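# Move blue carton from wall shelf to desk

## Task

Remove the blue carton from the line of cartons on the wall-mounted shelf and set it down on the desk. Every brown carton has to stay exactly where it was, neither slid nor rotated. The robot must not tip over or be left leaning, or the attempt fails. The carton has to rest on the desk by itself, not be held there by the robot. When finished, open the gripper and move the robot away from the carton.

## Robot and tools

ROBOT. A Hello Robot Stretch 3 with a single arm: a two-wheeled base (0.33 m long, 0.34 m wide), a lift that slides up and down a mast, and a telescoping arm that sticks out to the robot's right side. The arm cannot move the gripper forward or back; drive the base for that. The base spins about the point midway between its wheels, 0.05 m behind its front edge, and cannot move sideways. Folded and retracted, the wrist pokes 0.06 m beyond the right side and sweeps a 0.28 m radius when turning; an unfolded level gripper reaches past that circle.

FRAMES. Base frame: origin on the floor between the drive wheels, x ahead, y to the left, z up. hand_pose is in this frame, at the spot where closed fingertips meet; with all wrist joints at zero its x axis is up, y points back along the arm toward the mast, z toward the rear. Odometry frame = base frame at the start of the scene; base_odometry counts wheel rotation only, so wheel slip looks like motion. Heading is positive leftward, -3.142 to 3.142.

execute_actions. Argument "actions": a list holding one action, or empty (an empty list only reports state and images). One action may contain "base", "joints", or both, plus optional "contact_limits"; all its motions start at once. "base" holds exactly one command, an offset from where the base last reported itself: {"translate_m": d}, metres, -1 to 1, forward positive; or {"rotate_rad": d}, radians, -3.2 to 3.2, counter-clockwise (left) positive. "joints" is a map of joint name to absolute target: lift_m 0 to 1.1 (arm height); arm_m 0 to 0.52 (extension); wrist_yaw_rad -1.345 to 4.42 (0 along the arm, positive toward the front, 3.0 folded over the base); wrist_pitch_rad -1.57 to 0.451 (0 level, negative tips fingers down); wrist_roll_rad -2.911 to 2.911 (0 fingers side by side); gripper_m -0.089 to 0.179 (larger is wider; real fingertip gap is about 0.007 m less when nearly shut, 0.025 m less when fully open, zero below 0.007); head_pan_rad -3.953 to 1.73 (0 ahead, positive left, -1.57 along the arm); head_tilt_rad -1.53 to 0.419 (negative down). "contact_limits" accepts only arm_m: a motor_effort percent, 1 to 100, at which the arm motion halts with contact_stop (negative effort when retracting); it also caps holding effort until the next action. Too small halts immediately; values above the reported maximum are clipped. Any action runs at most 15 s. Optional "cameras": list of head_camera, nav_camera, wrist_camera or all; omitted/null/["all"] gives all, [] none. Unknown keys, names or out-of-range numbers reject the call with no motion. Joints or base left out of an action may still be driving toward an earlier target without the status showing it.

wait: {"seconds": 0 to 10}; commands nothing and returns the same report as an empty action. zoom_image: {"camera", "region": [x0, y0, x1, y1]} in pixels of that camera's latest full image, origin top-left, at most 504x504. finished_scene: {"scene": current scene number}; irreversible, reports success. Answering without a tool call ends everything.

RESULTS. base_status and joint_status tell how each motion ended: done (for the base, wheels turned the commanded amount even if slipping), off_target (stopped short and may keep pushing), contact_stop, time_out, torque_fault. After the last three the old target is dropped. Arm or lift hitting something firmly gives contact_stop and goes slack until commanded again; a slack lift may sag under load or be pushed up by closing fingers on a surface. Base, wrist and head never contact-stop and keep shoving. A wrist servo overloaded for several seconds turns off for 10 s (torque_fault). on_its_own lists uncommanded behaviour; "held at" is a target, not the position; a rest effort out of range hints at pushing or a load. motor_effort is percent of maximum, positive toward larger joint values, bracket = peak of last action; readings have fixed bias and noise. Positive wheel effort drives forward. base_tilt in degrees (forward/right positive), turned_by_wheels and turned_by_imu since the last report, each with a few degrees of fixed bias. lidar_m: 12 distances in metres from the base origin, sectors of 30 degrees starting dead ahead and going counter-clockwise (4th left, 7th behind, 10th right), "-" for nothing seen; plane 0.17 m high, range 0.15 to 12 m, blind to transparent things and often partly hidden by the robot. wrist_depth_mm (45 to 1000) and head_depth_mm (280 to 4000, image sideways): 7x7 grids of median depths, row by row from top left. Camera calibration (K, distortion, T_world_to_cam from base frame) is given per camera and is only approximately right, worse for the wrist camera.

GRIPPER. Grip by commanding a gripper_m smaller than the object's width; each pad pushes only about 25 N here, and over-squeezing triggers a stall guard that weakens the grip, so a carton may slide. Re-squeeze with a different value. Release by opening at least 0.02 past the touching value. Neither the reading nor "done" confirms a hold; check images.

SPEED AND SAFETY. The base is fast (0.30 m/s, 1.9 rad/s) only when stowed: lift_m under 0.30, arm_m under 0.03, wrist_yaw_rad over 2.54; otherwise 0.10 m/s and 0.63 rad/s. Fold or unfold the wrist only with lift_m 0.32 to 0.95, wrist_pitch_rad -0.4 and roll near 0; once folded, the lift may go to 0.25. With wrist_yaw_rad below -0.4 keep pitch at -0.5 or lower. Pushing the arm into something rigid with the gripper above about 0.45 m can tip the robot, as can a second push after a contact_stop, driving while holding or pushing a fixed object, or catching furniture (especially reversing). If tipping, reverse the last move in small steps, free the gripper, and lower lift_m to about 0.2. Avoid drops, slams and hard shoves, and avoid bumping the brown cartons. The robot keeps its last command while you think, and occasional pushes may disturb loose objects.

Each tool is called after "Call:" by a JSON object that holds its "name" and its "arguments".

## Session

Call:
{"name": "execute_actions", "arguments": {"actions": [{"joints":{"head_pan_rad":-1.9,"head_tilt_rad":-0.4}}], "cameras": ["nav_camera"]}}

Call:
{"name": "execute_actions", "arguments": {"actions": [{"joints":{"head_pan_rad":0.8}}], "cameras": ["nav_camera"]}}

Scene clock: 1.53 s.
base_odometry: x=+0.000 y=+0.000 heading=+0.000 (m, m, rad; odometry frame)
turned_by_wheels: +0.000 (rad since the last result)
turned_by_imu: +0.000 (rad since the last result)
base_tilt: forward=-0.5 right=-1.2 (deg)
lidar_m: 1.30 1.63 2.43 2.36 2.47 2.11 2.05 2.15 2.07 2.00 2.35 1.75
head_depth_mm: 2285 2435 2617 2882 2250 1749 1402 / 2233 2385 2543 2740 2264 1739 1404 / 2188 2320 2440 2255 2275 1741 1417 / 2111 2250 2382 2584 2295 1740 1416 / 2077 2188 2316 2550 2288 1752 1412 / 2008 2138 2254 2460 2286 1749 1419 / 1942 2099 2204 2397 2289 1753 1422
base_status: not commanded
joint_positions: lift_m=+0.572 arm_m=-0.003 wrist_yaw_rad=+2.885 wrist_pitch_rad=-0.438 wrist_roll_rad=+0.006 gripper_m=+0.037 head_pan_rad=-1.893 head_tilt_rad=-0.395
joint_status: all done
motor_effort: left_wheel=+1(0) right_wheel=+1(1) lift_m=+41(41) arm_m=+0(0) wrist_yaw_rad=+0(0) wrist_pitch_rad=+8(8) wrist_roll_rad=+0(0) gripper_m=+0(0) head_pan_rad=-5(37) head_tilt_rad=-4(39) (%)
hand_pose: x=+0.0351 y=+0.0722 z=+0.5805 quat_wxyz=(+0.241, +0.706, +0.063, +0.663) (m; base frame)
wrist_depth_mm: - - - - - - - / - - - - - - - / - - - - - - - / - - - - - - - / 893 - 970 950 - - - / 768 - 778 813 847 849 865 / 660 670 689 711 719 742 743
pictures: nav_camera (sideways: a quarter turn counterclockwise sets it upright)
camera_calibration (this result's frames):
nav_camera: T_world_to_cam=[[-0.100638, -0.37816, 0.920254, -1.16037], [-0.955287, 0.295201, 0.0168382, 0.0378562], [-0.278027, -0.877412, -0.39096, 0.464542], [0, 0, 0, 1]] pos_world=[0.048542, -0.0423862, 1.24881]
Images, in order (width x height): nav_camera 672x504.

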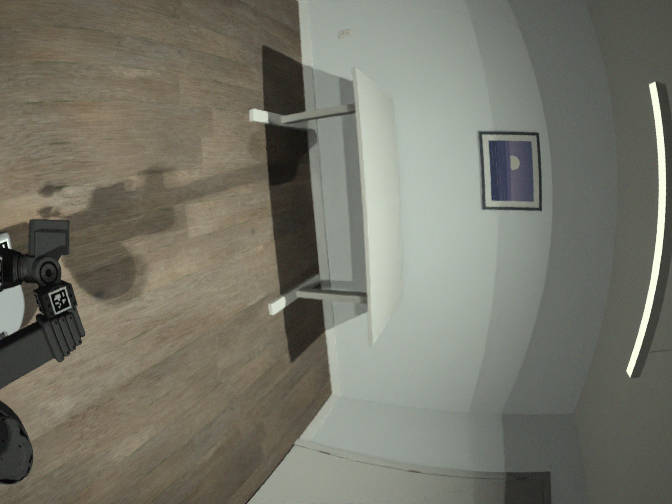

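Scene clock: 3.47 s.
base_odometry: x=+0.000 y=+0.000 heading=+0.000 (m, m, rad; odometry frame)
turned_by_wheels: +0.000 (rad since the last result)
turned_by_imu: +0.000 (rad since the last result)
base_tilt: forward=-0.6 right=-1.2 (deg)
lidar_m: 1.30 1.63 2.43 2.36 2.48 2.12 2.05 2.15 2.07 2.00 2.35 1.76
head_depth_mm: 1660 1755 1854 1847 1833 1678 1407 / 1805 1916 2041 2122 1869 1732 1406 / 1994 2135 2248 2412 2283 1738 1409 / 2203 2350 2521 2748 2293 1737 1410 / 2433 2580 2751 2926 2290 1750 1422 / 2283 2446 2592 2727 2292 1750 1418 / 2158 2255 2388 2543 2299 1750 1423
base_status: not commanded
joint_positions: lift_m=+0.572 arm_m=-0.003 wrist_yaw_rad=+2.885 wrist_pitch_rad=-0.438 wrist_roll_rad=+0.006 gripper_m=+0.037 head_pan_rad=+0.793 head_tilt_rad=-0.395
joint_status: all done
motor_effort: left_wheel=+0(0) right_wheel=+1(1) lift_m=+41(41) arm_m=+0(0) wrist_yaw_rad=+0(0) wrist_pitch_rad=+8(8) wrist_roll_rad=+0(0) gripper_m=+0(0) head_pan_rad=+3(36) head_tilt_rad=-4(4) (%)
hand_pose: x=+0.0351 y=+0.0722 z=+0.5805 quat_wxyz=(+0.241, +0.706, +0.063, +0.663) (m; base frame)
wrist_depth_mm: - - - - - - - / - - - - - - - / - - - - - - - / - - - - - - - / 889 - 959 969 - - - / 760 - 779 804 845 845 870 / 659 669 697 699 715 732 754
pictures: nav_camera (sideways: a quarter turn counterclockwise sets it upright)
camera_calibration (this result's frames):
nav_camera: T_world_to_cam=[[0.256901, 0.295188, 0.920253, -1.16255], [0.727638, -0.685754, 0.0168382, 0.0275903], [0.636038, 0.665286, -0.390961, 0.458967], [0, 0, 0, 1]] pos_world=[-0.0133365, 0.0567462, 1.24881]
Images, in order (width x height): nav_camera 672x504.

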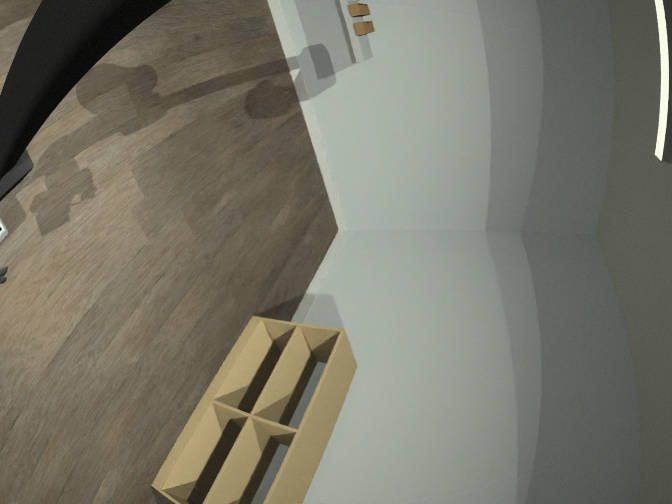

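Call:
{"name": "execute_actions", "arguments": {"actions": [{"joints":{"wrist_pitch_rad":-0.4,"wrist_yaw_rad":3.0,"head_pan_rad":1.6,"head_tilt_rad":-0.25}}], "cameras": ["head_camera","nav_camera"]}}

Scene clock: 8.27 s.
base_odometry: x=+0.000 y=+0.000 heading=+0.000 (m, m, rad; odometry frame)
turned_by_wheels: +0.000 (rad since the last result)
turned_by_imu: +0.001 (rad since the last result)
base_tilt: forward=-0.6 right=-1.3 (deg)
lidar_m: 1.30 1.63 2.43 2.36 2.47 2.12 2.05 2.15 2.07 2.00 2.35 1.76
head_depth_mm: 2020 2109 2203 2326 2430 2052 1589 / 2040 2110 2231 2342 2458 2045 1593 / 2041 2151 2239 2327 2480 2057 1596 / 2071 2144 2259 2352 2499 2047 1594 / 2084 2194 2293 2351 2520 2055 1605 / 2100 2198 2314 2385 2554 2062 1599 / 2127 2223 2323 2430 2577 2048 1603
base_status: not commanded
joint_positions: lift_m=+0.572 arm_m=-0.003 wrist_yaw_rad=+2.998 wrist_pitch_rad=-0.421 wrist_roll_rad=+0.006 gripper_m=+0.037 head_pan_rad=+1.593 head_tilt_rad=-0.261
joint_status: all done
motor_effort: left_wheel=+1(1) right_wheel=+1(1) lift_m=+41(41) arm_m=+0(0) wrist_yaw_rad=+2(4) wrist_pitch_rad=+11(11) wrist_roll_rad=+0(0) gripper_m=+0(0) head_pan_rad=+2(34) head_tilt_rad=+7(27) (%)
hand_pose: x=+0.0108 y=+0.0793 z=+0.5843 quat_wxyz=(+0.198, +0.702, +0.097, +0.677) (m; base frame)
wrist_depth_mm: - - - - - - - / - - - - - - - / - - - - - - - / - - - - - - - / 923 938 - 974 - - - / 761 790 791 819 858 867 895 / 682 689 703 711 740 732 760
pictures: head_camera (sideways: a quarter turn clockwise sets it upright), nav_camera (sideways: a quarter turn counterclockwise sets it upright)
camera_calibration (this result's frames):
head_camera: T_world_to_cam=[[-0.00439663, -0.252608, -0.967559, 1.28237], [-0.998634, -0.0492694, 0.017401, -0.0125483], [-0.0520666, 0.966313, -0.252046, 0.282754], [0, 0, 0, 1]] pos_world=[0.00782901, 0.0500907, 1.31226]
nav_camera: T_world_to_cam=[[-0.0299886, 0.263418, 0.964216, -1.2182], [0.998935, 0.0417507, 0.0196624, 0.0222554], [-0.0350772, 0.963778, -0.264389, 0.298336], [0, 0, 0, 1]] pos_world=[-0.048299, 0.0324362, 1.25304]
Images, in order (width x height): head_camera 896x504, nav_camera 672x504.

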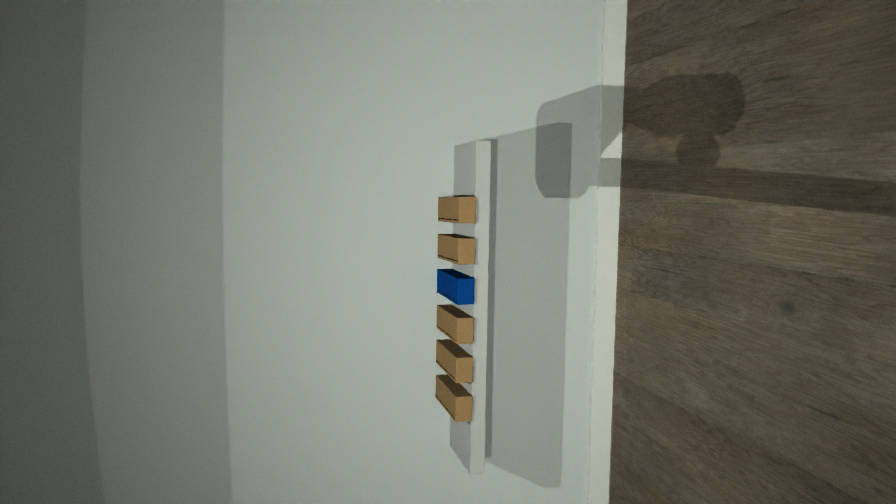

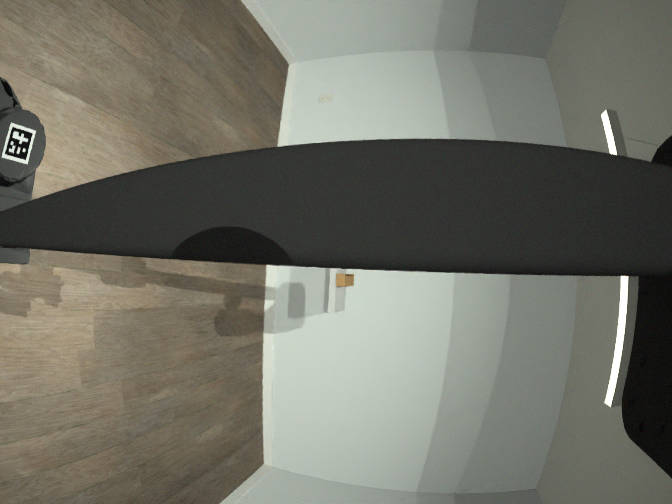

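Call:
{"name": "execute_actions", "arguments": {"actions": [{"base":{"rotate_rad":1.78},"joints":{"lift_m":0.28}}], "cameras": []}}

Call:
{"name": "execute_actions", "arguments": {"actions": [{"base":{"translate_m":1.0}}], "cameras": []}}

Call:
{"name": "execute_actions", "arguments": {"actions": [{"base":{"translate_m":0.41}}], "cameras": []}}

Call:
{"name": "execute_actions", "arguments": {"actions": [{"base":{"rotate_rad":1.4},"joints":{"head_pan_rad":-1.57,"head_tilt_rad":-0.6,"lift_m":0.9}}]}}

Scene clock: 19.17 s.
base_odometry: x=+0.000 y=+0.000 heading=+1.780 (m, m, rad; odometry frame)
turned_by_wheels: +1.780 (rad since the last result)
turned_by_imu: +1.751 (rad since the last result)
base_tilt: forward=-0.5 right=-1.3 (deg)
lidar_m: 2.36 2.42 2.05 2.05 2.32 2.07 2.01 2.01 1.30 1.34 1.63 2.36
head_depth_mm: 1720 1800 1867 1961 2048 2042 1592 / 1758 1834 1918 2016 2121 2047 1582 / 1800 1894 1986 2098 2196 2065 1597 / 1850 1962 2060 2155 2269 2058 1597 / 1907 1999 2095 2222 2335 2063 1599 / 1953 2053 2167 2312 2420 2048 1593 / 2007 2099 2238 2363 2483 2052 1605
base_status: done
joint_positions: lift_m=+0.281 arm_m=-0.003 wrist_yaw_rad=+2.998 wrist_pitch_rad=-0.420 wrist_roll_rad=+0.006 gripper_m=+0.037 head_pan_rad=+1.593 head_tilt_rad=-0.260
joint_status: all done
motor_effort: left_wheel=-2(9) right_wheel=+3(10) lift_m=+22(37) arm_m=+0(0) wrist_yaw_rad=+2(2) wrist_pitch_rad=+10(11) wrist_roll_rad=+0(0) gripper_m=+0(1) head_pan_rad=+2(3) head_tilt_rad=+7(7) (%)
hand_pose: x=+0.0108 y=+0.0795 z=+0.2929 quat_wxyz=(+0.197, +0.702, +0.097, +0.677) (m; base frame)
wrist_depth_mm: - - - - - - - / - - - - - - - / 832 - 882 941 970 - - / 653 653 700 706 738 765 782 / 537 542 - 580 601 610 626 / 460 481 - 482 501 511 515 / - - - 423 424 440 442
pictures: none
No camera images: the call's "cameras" was empty. Leave "cameras" out to get every camera's image.

Scene clock: 24.27 s.
base_odometry: x=-0.208 y=+0.978 heading=+1.780 (m, m, rad; odometry frame)
turned_by_wheels: +0.000 (rad since the last result)
turned_by_imu: +0.000 (rad since the last result)
base_tilt: forward=-0.4 right=-1.2 (deg)
lidar_m: 1.39 1.59 1.82 1.82 2.08 2.94 2.99 1.93 1.65 1.94 1.64 1.39
head_depth_mm: 1522 1578 1649 1720 1826 1889 1588 / 1558 1625 1693 1771 1884 1949 1594 / 1598 1659 1743 1846 1942 1979 1591 / 1637 1722 1808 1889 2002 2042 1583 / 1706 1778 1868 1963 2080 2059 1603 / 1756 1840 1930 2027 2172 2065 1595 / 1796 1896 2008 2127 2245 2065 1600
base_status: done
joint_positions: lift_m=+0.281 arm_m=-0.003 wrist_yaw_rad=+2.999 wrist_pitch_rad=-0.420 wrist_roll_rad=+0.006 gripper_m=+0.037 head_pan_rad=+1.593 head_tilt_rad=-0.260
joint_status: not commanded
motor_effort: left_wheel=-1(8) right_wheel=+3(11) lift_m=+23(22) arm_m=+0(0) wrist_yaw_rad=+1(2) wrist_pitch_rad=+10(10) wrist_roll_rad=+0(0) gripper_m=+0(1) head_pan_rad=+2(3) head_tilt_rad=+7(7) (%)
hand_pose: x=+0.0106 y=+0.0795 z=+0.2929 quat_wxyz=(+0.197, +0.702, +0.097, +0.678) (m; base frame)
wrist_depth_mm: - - - - - - - / - - - - - - - / 840 - 897 937 969 - - / 644 640 696 708 729 765 786 / 535 546 - 577 600 611 626 / 463 478 - 481 497 508 522 / - - - 423 425 436 444
pictures: none
No camera images: the call's "cameras" was empty. Leave "cameras" out to get every camera's image.

Scene clock: 27.37 s.
base_odometry: x=-0.293 y=+1.379 heading=+1.780 (m, m, rad; odometry frame)
turned_by_wheels: +0.000 (rad since the last result)
turned_by_imu: +0.000 (rad since the last result)
base_tilt: forward=-0.5 right=-1.3 (deg)
lidar_m: 0.99 1.13 1.73 1.73 1.97 3.28 3.41 2.26 1.69 2.03 1.17 1.00
head_depth_mm: 1440 1501 1577 1647 1729 1812 1600 / 1478 1541 1625 1698 1780 1875 1594 / 1518 1590 1663 1743 1847 1899 1600 / 1565 1626 1714 1807 1910 1967 1598 / 1609 1685 1762 1849 1982 2039 1596 / 1651 1724 1831 1929 2053 2069 1604 / 1714 1787 1903 1994 2128 2083 1600
base_status: done
joint_positions: lift_m=+0.281 arm_m=-0.003 wrist_yaw_rad=+2.999 wrist_pitch_rad=-0.419 wrist_roll_rad=+0.006 gripper_m=+0.037 head_pan_rad=+1.593 head_tilt_rad=-0.260
joint_status: not commanded
motor_effort: left_wheel=-1(9) right_wheel=+3(10) lift_m=+22(22) arm_m=+0(0) wrist_yaw_rad=+1(1) wrist_pitch_rad=+10(10) wrist_roll_rad=+0(0) gripper_m=+0(0) head_pan_rad=+2(3) head_tilt_rad=+7(7) (%)
hand_pose: x=+0.0106 y=+0.0795 z=+0.2929 quat_wxyz=(+0.197, +0.702, +0.097, +0.678) (m; base frame)
wrist_depth_mm: - - - - - - - / - - - - - - - / 820 - 905 937 979 - - / 653 648 703 710 737 766 789 / 535 550 - 578 601 610 626 / 463 480 - 480 496 506 517 / - - - 425 426 437 444
pictures: none
No camera images: the call's "cameras" was empty. Leave "cameras" out to get every camera's image.

Scene clock: 33.83 s.
base_odometry: x=-0.293 y=+1.379 heading=-3.103 (m, m, rad; odometry frame)
turned_by_wheels: +1.400 (rad since the last result)
turned_by_imu: +1.376 (rad since the last result)
base_tilt: forward=-0.5 right=-1.3 (deg)
lidar_m: 1.73 1.82 2.61 3.30 2.26 1.69 1.98 1.34 1.02 0.99 1.05 1.49
head_depth_mm: 806 888 984 1033 929 1419 - / 815 895 997 1049 941 1422 - / 818 903 1006 1040 1304 1431 - / 825 911 1016 1034 1326 1458 - / 833 921 1027 1072 1335 1467 - / 841 928 1037 1058 1359 1468 1245 / 848 936 1054 1091 1370 1472 1252
base_status: done
joint_positions: lift_m=+0.899 arm_m=-0.003 wrist_yaw_rad=+2.999 wrist_pitch_rad=-0.419 wrist_roll_rad=+0.006 gripper_m=+0.037 head_pan_rad=-1.563 head_tilt_rad=-0.593
joint_status: all done
motor_effort: left_wheel=-1(11) right_wheel=+3(10) lift_m=+59(62) arm_m=+0(0) wrist_yaw_rad=+1(1) wrist_pitch_rad=+10(10) wrist_roll_rad=+0(0) gripper_m=+0(0) head_pan_rad=-4(38) head_tilt_rad=-5(37) (%)
hand_pose: x=+0.0106 y=+0.0796 z=+0.9118 quat_wxyz=(+0.197, +0.702, +0.097, +0.678) (m; base frame)
wrist_depth_mm: - - - - - - - / - - - - - - - / - - - - - - - / - - - - - - - / - - - - - - - / - - - - - - - / 999 - - - - - -
pictures: head_camera (sideways: a quarter turn clockwise sets it upright), nav_camera (sideways: a quarter turn counterclockwise sets it upright), wrist_camera
camera_calibration (this result's frames):
head_camera: T_world_to_cam=[[0.00556966, 0.554201, -0.832364, 1.10591], [0.999285, 0.0280447, 0.0253592, -0.0350871], [0.0373976, -0.83191, -0.553649, 0.674686], [0, 0, 0, 1]] pos_world=[0.00367086, -0.0506362, 1.29495]
nav_camera: T_world_to_cam=[[0.0286465, -0.563772, 0.825434, -1.03749], [-0.999381, -0.0330184, 0.0121317, 0.0442563], [0.020415, -0.82527, -0.564369, 0.688357], [0, 0, 0, 1]] pos_world=[0.0598964, -0.0153639, 1.24433]
wrist_camera: T_world_to_cam=[[0.986258, -0.154713, 0.0579633, -0.0588742], [-0.0399635, -0.56382, -0.824931, 0.822655], [0.160308, 0.811278, -0.562254, 0.610363], [0, 0, 0, 1]] pos_world=[-0.00690468, -0.0404532, 1.02522]
Images, in order (width x height): head_camera 896x504, nav_camera 672x504, wrist_camera 644x364.

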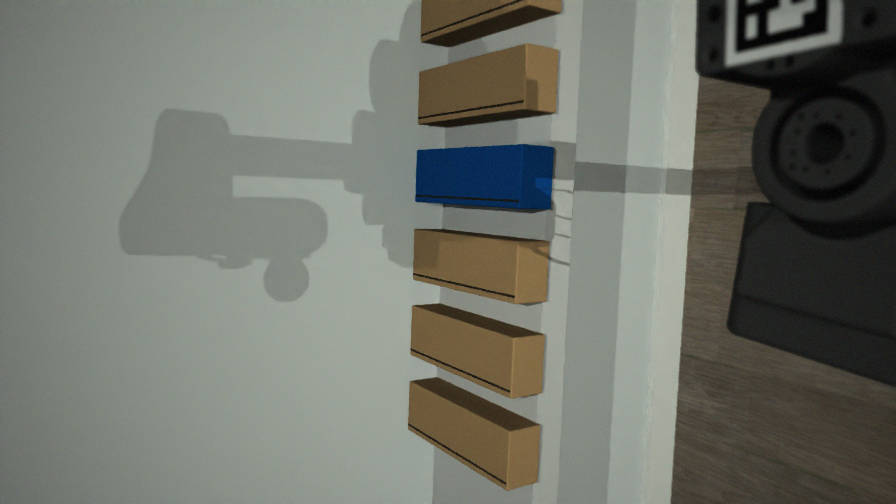

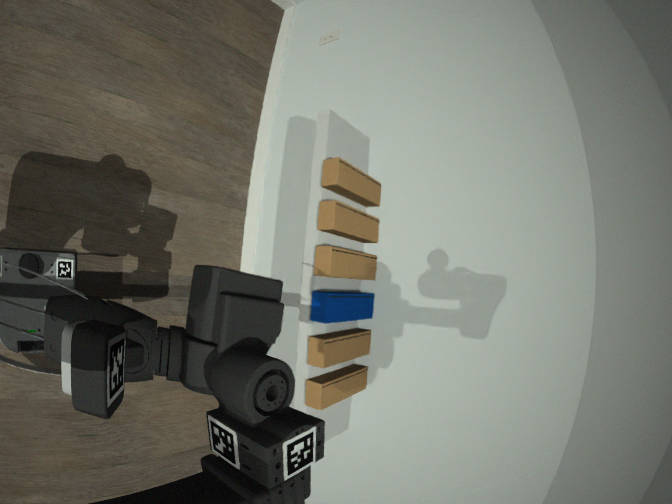

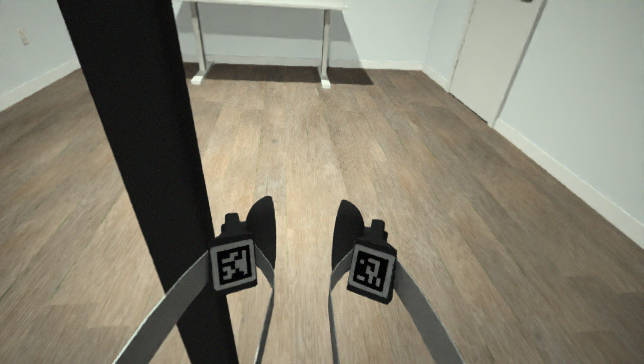

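Call:
{"name": "execute_actions", "arguments": {"actions": [{"base":{"rotate_rad":-0.08},"joints":{"wrist_yaw_rad":0,"gripper_m":0.1}}], "cameras": []}}

Call:
{"name": "execute_actions", "arguments": {"actions": [{"joints":{"wrist_pitch_rad":-1.45,"lift_m":1.05,"arm_m":0.5,"head_tilt_rad":-0.74}}]}}

Scene clock: 49.07 s.
base_odometry: x=-0.293 y=+1.379 heading=+3.100 (m, m, rad; odometry frame)
turned_by_wheels: -0.080 (rad since the last result)
turned_by_imu: -0.078 (rad since the last result)
base_tilt: forward=-0.6 right=-1.1 (deg)
lidar_m: 1.73 1.78 2.40 3.31 2.95 1.90 1.68 1.45 1.04 1.00 1.02 1.38
head_depth_mm: 818 903 1011 1053 1301 1445 - / 822 904 1009 1060 1308 1428 - / 819 904 1012 1058 1136 - - / 824 909 1011 1069 1139 1430 1232 / 823 908 1010 1068 1319 1439 1243 / 824 912 1014 1032 1316 1442 1243 / 826 912 1013 1052 1320 1447 1253
base_status: done
joint_positions: lift_m=+0.899 arm_m=-0.003 wrist_yaw_rad=+0.002 wrist_pitch_rad=-0.419 wrist_roll_rad=+0.006 gripper_m=+0.100 head_pan_rad=-1.563 head_tilt_rad=-0.593
joint_status: all done
motor_effort: left_wheel=+3(7) right_wheel=-1(5) lift_m=+59(59) arm_m=+0(0) wrist_yaw_rad=-3(1) wrist_pitch_rad=+10(10) wrist_roll_rad=+0(0) gripper_m=+1(100) head_pan_rad=-5(4) head_tilt_rad=-5(5) (%)
hand_pose: x=-0.0210 y=-0.3667 z=+0.9118 quat_wxyz=(+0.690, +0.148, -0.693, -0.147) (m; base frame)
wrist_depth_mm: 657 658 676 672 684 705 705 / 713 723 734 742 759 755 780 / 758 667 723 716 813 835 858 / 584 595 611 607 645 765 978 / 999 979 - - - - - / - - - - - - - / - - - - - - -
pictures: none
No camera images: the call's "cameras" was empty. Leave "cameras" out to get every camera's image.

Scene clock: 53.93 s.
base_odometry: x=-0.293 y=+1.379 heading=+3.100 (m, m, rad; odometry frame)
turned_by_wheels: +0.000 (rad since the last result)
turned_by_imu: +0.001 (rad since the last result)
base_tilt: forward=-0.4 right=-1.1 (deg)
lidar_m: 1.73 1.78 2.40 3.32 2.95 1.90 1.69 1.45 1.04 0.99 1.03 1.38
head_depth_mm: 844 944 1038 935 1489 1325 1157 / 854 943 1042 949 1486 1336 1162 / - 983 1038 949 1479 1339 1163 / 840 946 1046 954 1499 1347 1172 / 843 950 1044 955 1496 1336 1171 / 841 946 1044 955 1497 1351 1181 / 843 950 1051 958 1508 1355 1177
base_status: not commanded
joint_positions: lift_m=+1.049 arm_m=+0.500 wrist_yaw_rad=+0.000 wrist_pitch_rad=-1.448 wrist_roll_rad=+0.006 gripper_m=+0.100 head_pan_rad=-1.563 head_tilt_rad=-0.731
joint_status: all done
motor_effort: left_wheel=+3(3) right_wheel=-1(1) lift_m=+59(62) arm_m=+4(2) wrist_yaw_rad=+0(2) wrist_pitch_rad=-2(11) wrist_roll_rad=+0(0) gripper_m=+1(0) head_pan_rad=-4(4) head_tilt_rad=-6(26) (%)
hand_pose: x=-0.0216 y=-0.6521 z=+0.9308 quat_wxyz=(+0.528, +0.467, -0.531, -0.470) (m; base frame)
wrist_depth_mm: 352 358 362 367 369 376 433 / 360 365 368 371 375 380 441 / - - 428 429 436 402 447 / - - - - - - - / - - - - - - - / - - - - - - - / - - - - - - -
pictures: head_camera (sideways: a quarter turn clockwise sets it upright), nav_camera (sideways: a quarter turn counterclockwise sets it upright), wrist_camera
camera_calibration (this result's frames):
head_camera: T_world_to_cam=[[0.00491259, 0.663466, -0.74819, 0.996189], [0.999321, 0.024054, 0.0278917, -0.0383796], [0.0365022, -0.747819, -0.662898, 0.816812], [0, 0, 0, 1]] pos_world=[0.0036442, -0.0491867, 1.28787]
nav_camera: T_world_to_cam=[[0.0292926, -0.672, 0.739972, -0.926088], [-0.99938, -0.0341393, 0.00855823, 0.0489104], [0.019511, -0.739764, -0.672584, 0.829135], [0, 0, 0, 1]] pos_world=[0.0598304, -0.0072971, 1.24252]
wrist_camera: T_world_to_cam=[[-0.998241, -0.042456, 0.0413867, -0.0956422], [-0.0400607, 0.997565, 0.0570821, 0.621668], [-0.0437094, 0.0553237, -0.997511, 1.1276], [0, 0, 0, 1]] pos_world=[-0.0212828, -0.686598, 1.09326]
Images, in order (width x height): head_camera 896x504, nav_camera 672x504, wrist_camera 644x364.

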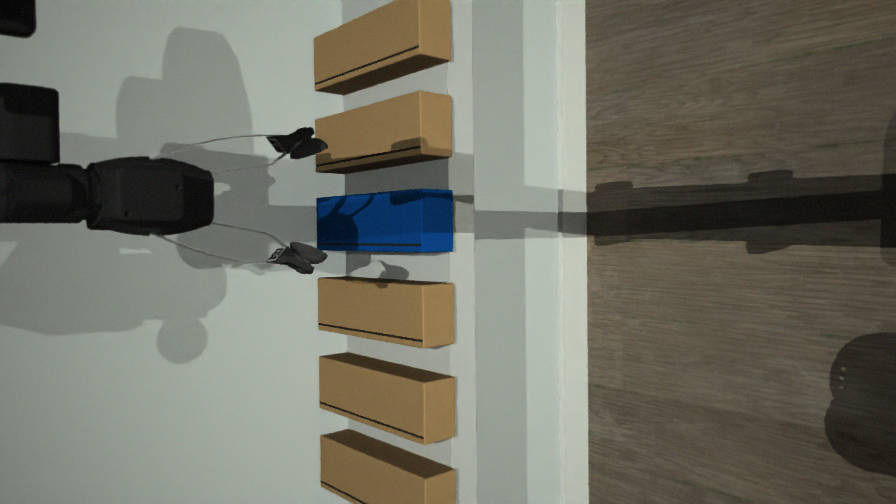

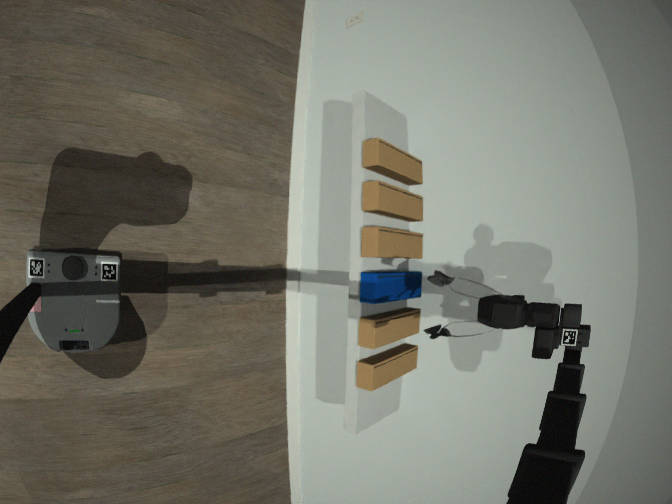

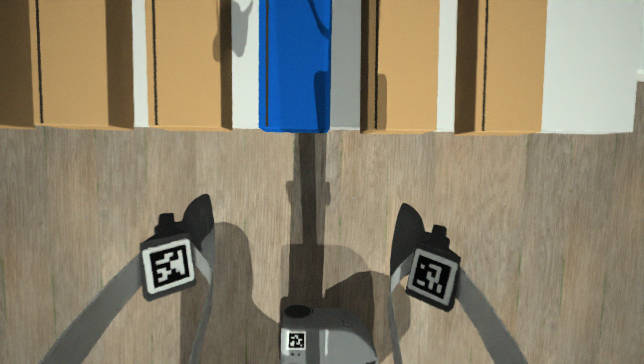

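Call:
{"name": "execute_actions", "arguments": {"actions": [{"base":{"translate_m":0.02},"joints":{"wrist_pitch_rad":-0.8,"lift_m":0.85}}], "cameras": ["head_camera","wrist_camera"]}}

Scene clock: 70.73 s.
base_odometry: x=-0.313 y=+1.380 heading=+3.100 (m, m, rad; odometry frame)
turned_by_wheels: +0.000 (rad since the last result)
turned_by_imu: +0.001 (rad since the last result)
base_tilt: forward=-0.5 right=-1.1 (deg)
lidar_m: 1.70 1.76 2.37 3.31 2.98 1.92 1.71 1.45 1.04 1.00 1.03 1.38
head_depth_mm: 840 943 1040 - 1486 1334 1158 / 838 912 1021 927 1490 1334 1160 / 839 915 998 950 1505 1342 1167 / 840 946 1044 963 1502 1331 1170 / 843 947 1044 955 1503 1348 1168 / 843 953 1047 939 1510 1352 1171 / 843 950 1049 954 1507 1350 1178
base_status: done
joint_positions: lift_m=+0.851 arm_m=+0.500 wrist_yaw_rad=+0.000 wrist_pitch_rad=-0.815 wrist_roll_rad=+0.006 gripper_m=+0.100 head_pan_rad=-1.563 head_tilt_rad=-0.731
joint_status: all done
motor_effort: left_wheel=+2(8) right_wheel=-1(4) lift_m=+22(54) arm_m=+4(4) wrist_yaw_rad=+0(0) wrist_pitch_rad=+8(7) wrist_roll_rad=+0(0) gripper_m=+1(0) head_pan_rad=-4(3) head_tilt_rad=-6(6) (%)
hand_pose: x=-0.0216 y=-0.8028 z=+0.7863 quat_wxyz=(+0.648, +0.280, -0.651, -0.281) (m; base frame)
wrist_depth_mm: 264 266 267 269 270 273 274 / 299 305 313 316 321 320 322 / 289 288 313 301 314 331 364 / 277 254 276 268 279 294 286 / 251 234 287 243 295 259 259 / 213 214 247 222 276 233 240 / 196 199 242 204 238 210 228
pictures: head_camera (sideways: a quarter turn clockwise sets it upright), wrist_camera
camera_calibration (this result's frames):
head_camera: T_world_to_cam=[[0.00491244, 0.663466, -0.74819, 0.996189], [0.999321, 0.0240543, 0.0278917, -0.0383796], [0.0365024, -0.74782, -0.662898, 0.816812], [0, 0, 0, 1]] pos_world=[0.00364421, -0.0491867, 1.28787]
wrist_camera: T_world_to_cam=[[-0.998233, -0.0102715, 0.0585339, -0.0836365], [-0.0405186, 0.838158, -0.543921, 1.12487], [-0.0434738, -0.545331, -0.837093, 0.383478], [0, 0, 0, 1]] pos_world=[-0.0212394, -0.734555, 0.937742]
Images, in order (width x height): head_camera 896x504, wrist_camera 644x364.

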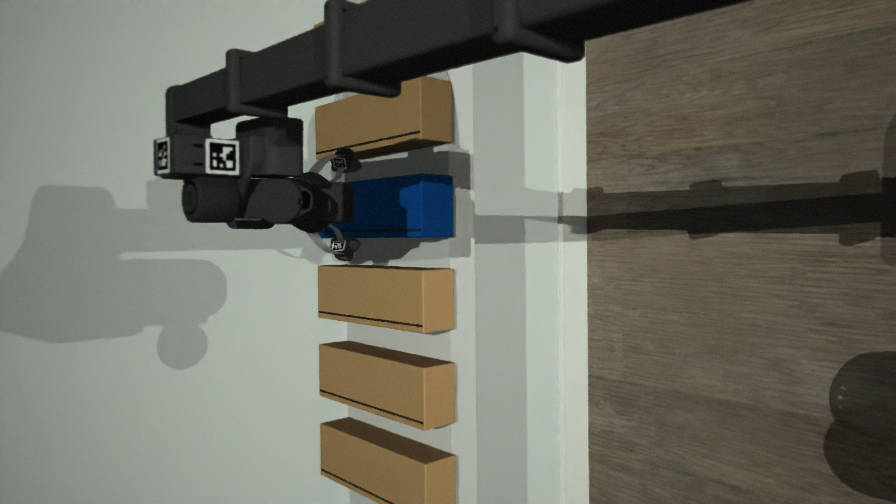

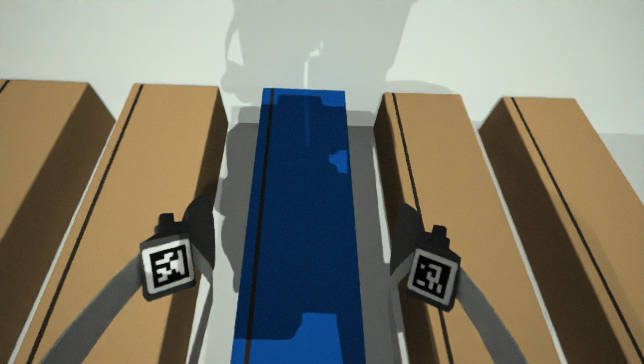

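Call:
{"name": "execute_actions", "arguments": {"actions": [{"base":{"translate_m":0.004},"joints":{"lift_m":0.815}}], "cameras": ["head_camera","wrist_camera"]}}

Scene clock: 76.27 s.
base_odometry: x=-0.317 y=+1.380 heading=+3.100 (m, m, rad; odometry frame)
turned_by_wheels: +0.000 (rad since the last result)
turned_by_imu: +0.001 (rad since the last result)
base_tilt: forward=-0.6 right=-1.2 (deg)
lidar_m: 1.71 1.76 2.37 3.32 2.99 1.92 1.71 1.45 1.04 0.99 1.03 1.37
head_depth_mm: 835 944 1041 - - 1307 1151 / 840 928 995 937 1489 1333 1164 / 838 926 - 952 1488 1336 1161 / 843 947 1042 953 1493 1342 1166 / 839 947 1041 954 1501 1348 1172 / 843 949 1044 942 1507 1349 1176 / 845 951 1048 956 1506 1354 1178
base_status: done
joint_positions: lift_m=+0.816 arm_m=+0.500 wrist_yaw_rad=+0.000 wrist_pitch_rad=-0.814 wrist_roll_rad=+0.006 gripper_m=+0.100 head_pan_rad=-1.563 head_tilt_rad=-0.731
joint_status: all done
motor_effort: left_wheel=+2(7) right_wheel=-1(6) lift_m=+22(22) arm_m=+3(4) wrist_yaw_rad=+0(0) wrist_pitch_rad=+7(8) wrist_roll_rad=+0(0) gripper_m=+1(0) head_pan_rad=-3(4) head_tilt_rad=-7(6) (%)
hand_pose: x=-0.0216 y=-0.8028 z=+0.7514 quat_wxyz=(+0.648, +0.279, -0.651, -0.281) (m; base frame)
wrist_depth_mm: 263 267 267 269 270 273 273 / 274 272 294 287 297 300 304 / 255 239 261 251 271 276 271 / 222 216 263 225 252 237 247 / 193 197 210 205 258 212 234 / 178 181 228 187 238 194 215 / - 172 175 171 220 178 186
pictures: head_camera (sideways: a quarter turn clockwise sets it upright), wrist_camera
camera_calibration (this result's frames):
head_camera: T_world_to_cam=[[0.00491267, 0.663466, -0.74819, 0.996189], [0.999322, 0.0240539, 0.0278917, -0.0383796], [0.0365021, -0.747819, -0.662898, 0.816812], [0, 0, 0, 1]] pos_world=[0.0036442, -0.0491867, 1.28787]
wrist_camera: T_world_to_cam=[[-0.998233, -0.0102472, 0.0585381, -0.0815765], [-0.0405188, 0.837929, -0.544273, 1.10602], [-0.0434735, -0.545683, -0.836863, 0.353738], [0, 0, 0, 1]] pos_world=[-0.0212393, -0.734577, 0.902785]
Images, in order (width x height): head_camera 896x504, wrist_camera 644x364.

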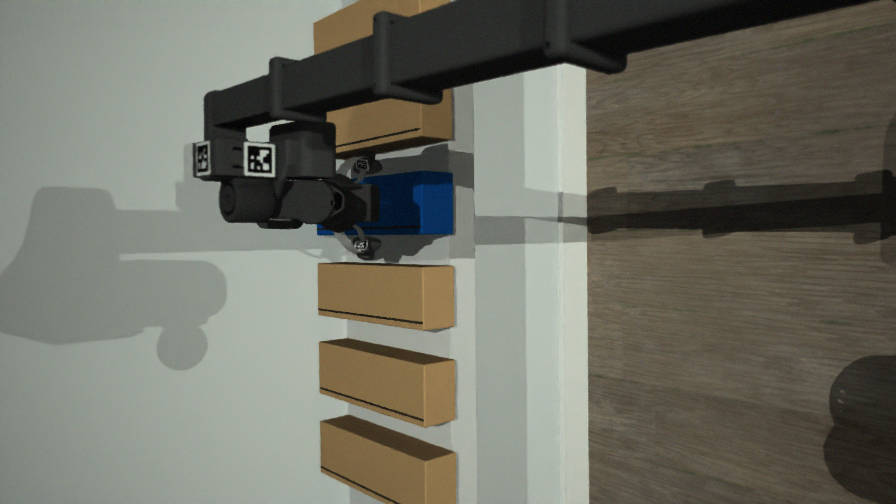

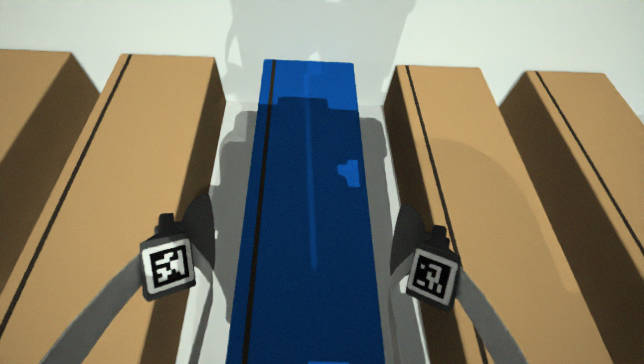

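Call:
{"name": "execute_actions", "arguments": {"actions": [{"joints":{"lift_m":0.762,"gripper_m":0.097}}], "cameras": ["head_camera","wrist_camera"]}}

Scene clock: 81.53 s.
base_odometry: x=-0.317 y=+1.380 heading=+3.100 (m, m, rad; odometry frame)
turned_by_wheels: +0.000 (rad since the last result)
turned_by_imu: +0.001 (rad since the last result)
base_tilt: forward=-0.5 right=-1.2 (deg)
lidar_m: 1.71 1.76 2.36 3.30 2.99 1.92 1.71 1.44 1.04 0.99 1.02 1.38
head_depth_mm: 838 944 1019 923 - - 1153 / 838 945 - 927 1496 1329 1168 / 841 947 - 956 1493 1339 1168 / 841 946 1048 954 1499 1339 1167 / 840 950 1048 954 1503 1343 1173 / 844 948 1049 946 1505 1351 1179 / 841 950 1049 957 1503 1347 1178
base_status: not commanded
joint_positions: lift_m=+0.763 arm_m=+0.500 wrist_yaw_rad=+0.000 wrist_pitch_rad=-0.806 wrist_roll_rad=+0.006 gripper_m=+0.097 head_pan_rad=-1.563 head_tilt_rad=-0.731
joint_status: all done
motor_effort: left_wheel=+2(2) right_wheel=-1(1) lift_m=+20(24) arm_m=+3(3) wrist_yaw_rad=-1(0) wrist_pitch_rad=+3(7) wrist_roll_rad=+0(0) gripper_m=-4(69) head_pan_rad=-4(3) head_tilt_rad=-6(7) (%)
hand_pose: x=-0.0216 y=-0.8046 z=+0.6998 quat_wxyz=(+0.649, +0.277, -0.652, -0.278) (m; base frame)
wrist_depth_mm: 242 227 251 242 254 256 261 / 195 199 257 209 253 221 244 / 172 179 232 184 226 194 215 / 155 164 169 164 225 172 181 / 141 147 146 149 157 159 159 / 130 153 134 136 140 144 144 / - 160 123 125 175 135 131
pictures: head_camera (sideways: a quarter turn clockwise sets it upright), wrist_camera
camera_calibration (this result's frames):
head_camera: T_world_to_cam=[[0.00491251, 0.663466, -0.74819, 0.996189], [0.999321, 0.0240542, 0.0278917, -0.0383796], [0.0365023, -0.74782, -0.662898, 0.816812], [0, 0, 0, 1]] pos_world=[0.00364421, -0.0491867, 1.28787]
wrist_camera: T_world_to_cam=[[-0.998233, -0.00975078, 0.0586221, -0.0782327], [-0.0405193, 0.833275, -0.551372, 1.08061], [-0.043472, -0.552773, -0.832197, 0.300653], [0, 0, 0, 1]] pos_world=[-0.0212392, -0.735011, 0.850604]
Images, in order (width x height): head_camera 896x504, wrist_camera 644x364.

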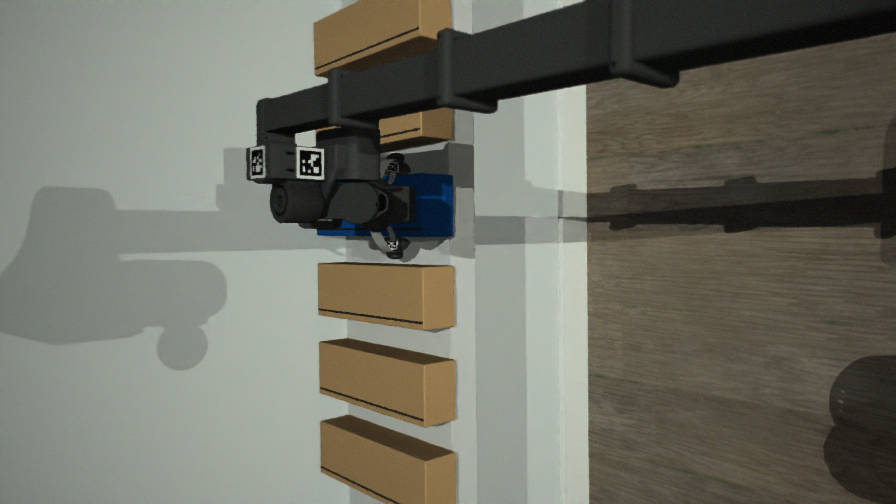

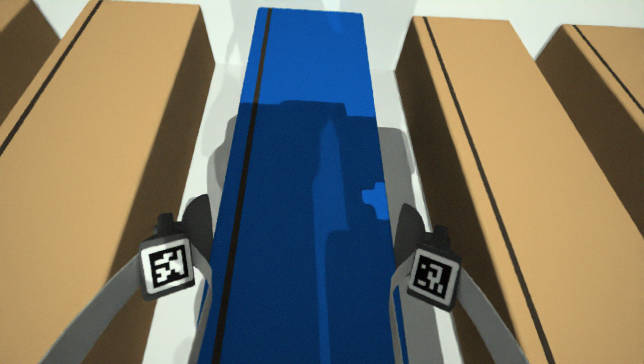

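Slight contact (pitch effort dropped); close and lift.

Call:
{"name": "execute_actions", "arguments": {"actions": [{"joints":{"gripper_m":0.04}}], "cameras": []}}

Call:
{"name": "execute_actions", "arguments": {"actions": [{"joints":{"lift_m":0.88}}], "cameras": ["head_camera","wrist_camera"]}}

Scene clock: 85.50 s.
base_odometry: x=-0.317 y=+1.380 heading=+3.100 (m, m, rad; odometry frame)
turned_by_wheels: +0.000 (rad since the last result)
turned_by_imu: +0.001 (rad since the last result)
base_tilt: forward=-0.5 right=-1.1 (deg)
lidar_m: 1.70 1.76 2.36 3.31 2.98 1.92 1.71 1.45 1.04 0.99 1.02 1.38
head_depth_mm: 838 948 1022 919 - - 1140 / 838 943 - 926 1482 1337 1163 / 841 949 - 960 1490 1336 1167 / 839 946 1043 954 1498 1337 1167 / 841 946 1047 954 1501 1343 1175 / 841 952 1044 941 1502 1348 1179 / 842 951 1048 955 1510 1353 1180
base_status: not commanded
joint_positions: lift_m=+0.763 arm_m=+0.500 wrist_yaw_rad=+0.000 wrist_pitch_rad=-0.810 wrist_roll_rad=+0.006 gripper_m=+0.067 head_pan_rad=-1.563 head_tilt_rad=-0.731
joint_status: gripper_m off_target (ended at +0.067, target +0.040)
motor_effort: left_wheel=+2(2) right_wheel=-1(1) lift_m=+22(22) arm_m=+3(4) wrist_yaw_rad=+0(1) wrist_pitch_rad=+5(6) wrist_roll_rad=+0(0) gripper_m=-100(100) head_pan_rad=-4(4) head_tilt_rad=-6(6) (%)
hand_pose: x=-0.0216 y=-0.8037 z=+0.6991 quat_wxyz=(+0.648, +0.278, -0.651, -0.280) (m; base frame)
wrist_depth_mm: 243 224 253 237 255 258 260 / 192 197 257 206 254 219 240 / 171 177 229 182 228 192 216 / 153 162 166 163 225 172 178 / 140 146 145 148 156 158 157 / 128 146 133 135 142 144 143 / - 160 123 124 175 133 131
pictures: none
No camera images: the call's "cameras" was empty. Leave "cameras" out to get every camera's image.

Scene clock: 87.40 s.
base_odometry: x=-0.317 y=+1.380 heading=+3.100 (m, m, rad; odometry frame)
turned_by_wheels: +0.000 (rad since the last result)
turned_by_imu: +0.000 (rad since the last result)
base_tilt: forward=-0.5 right=-1.1 (deg)
lidar_m: 1.71 1.76 2.37 3.30 2.99 1.92 1.71 1.45 1.04 0.99 1.03 1.38
head_depth_mm: 839 929 - 968 1483 1328 1165 / 836 - 1043 925 1479 1338 1166 / 841 - 852 988 1488 1339 1165 / 839 950 1030 959 1499 1340 1171 / 842 949 1044 954 1497 1348 1174 / 840 948 1047 945 1503 1347 1177 / 846 951 1045 953 1498 1349 1174
base_status: not commanded
joint_positions: lift_m=+0.879 arm_m=+0.500 wrist_yaw_rad=+0.000 wrist_pitch_rad=-0.814 wrist_roll_rad=+0.006 gripper_m=+0.041 head_pan_rad=-1.563 head_tilt_rad=-0.731
joint_status: all done
on_its_own: gripper_m moved -0.026 to your old target +0.040
motor_effort: left_wheel=+2(2) right_wheel=-1(1) lift_m=+59(62) arm_m=+4(4) wrist_yaw_rad=+0(0) wrist_pitch_rad=+7(7) wrist_roll_rad=+0(0) gripper_m=-70(100) head_pan_rad=-3(4) head_tilt_rad=-6(6) (%)
hand_pose: x=-0.0216 y=-0.8029 z=+0.8152 quat_wxyz=(+0.648, +0.279, -0.651, -0.281) (m; base frame)
wrist_depth_mm: 263 266 259 244 271 272 274 / 310 311 302 208 319 319 323 / 314 330 310 183 341 358 378 / 288 294 166 162 307 323 335 / 273 264 144 147 270 298 289 / 261 238 132 134 139 283 265 / 258 220 121 123 231 241 247
pictures: head_camera (sideways: a quarter turn clockwise sets it upright), wrist_camera
camera_calibration (this result's frames):
head_camera: T_world_to_cam=[[0.00491244, 0.663466, -0.74819, 0.996189], [0.999321, 0.0240543, 0.0278917, -0.0383796], [0.0365024, -0.74782, -0.662898, 0.816812], [0, 0, 0, 1]] pos_world=[0.00364421, -0.0491867, 1.28787]
wrist_camera: T_world_to_cam=[[-0.998233, -0.0102432, 0.0585394, -0.0853084], [-0.0405213, 0.837863, -0.544374, 1.1408], [-0.0434719, -0.545784, -0.836797, 0.406971], [0, 0, 0, 1]] pos_world=[-0.0212391, -0.73459, 0.966568]
Images, in order (width x height): head_camera 896x504, wrist_camera 644x364.

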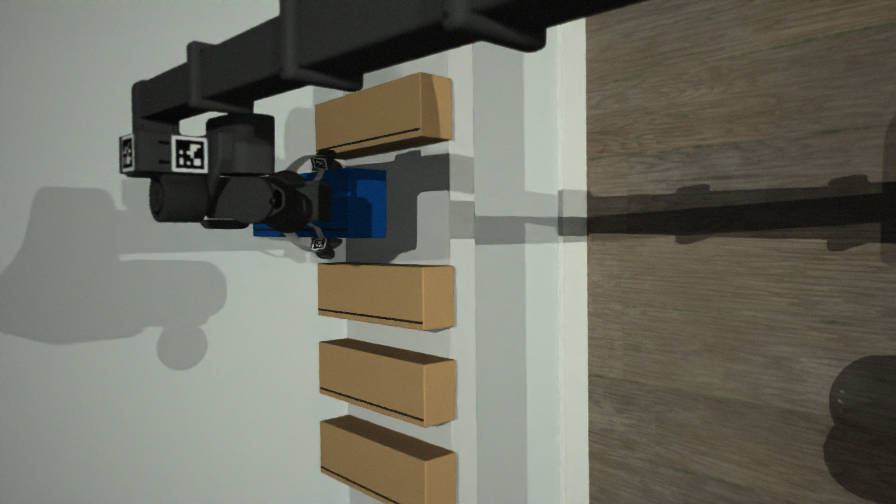

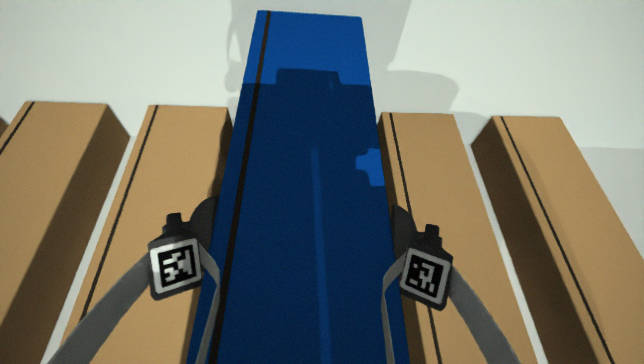

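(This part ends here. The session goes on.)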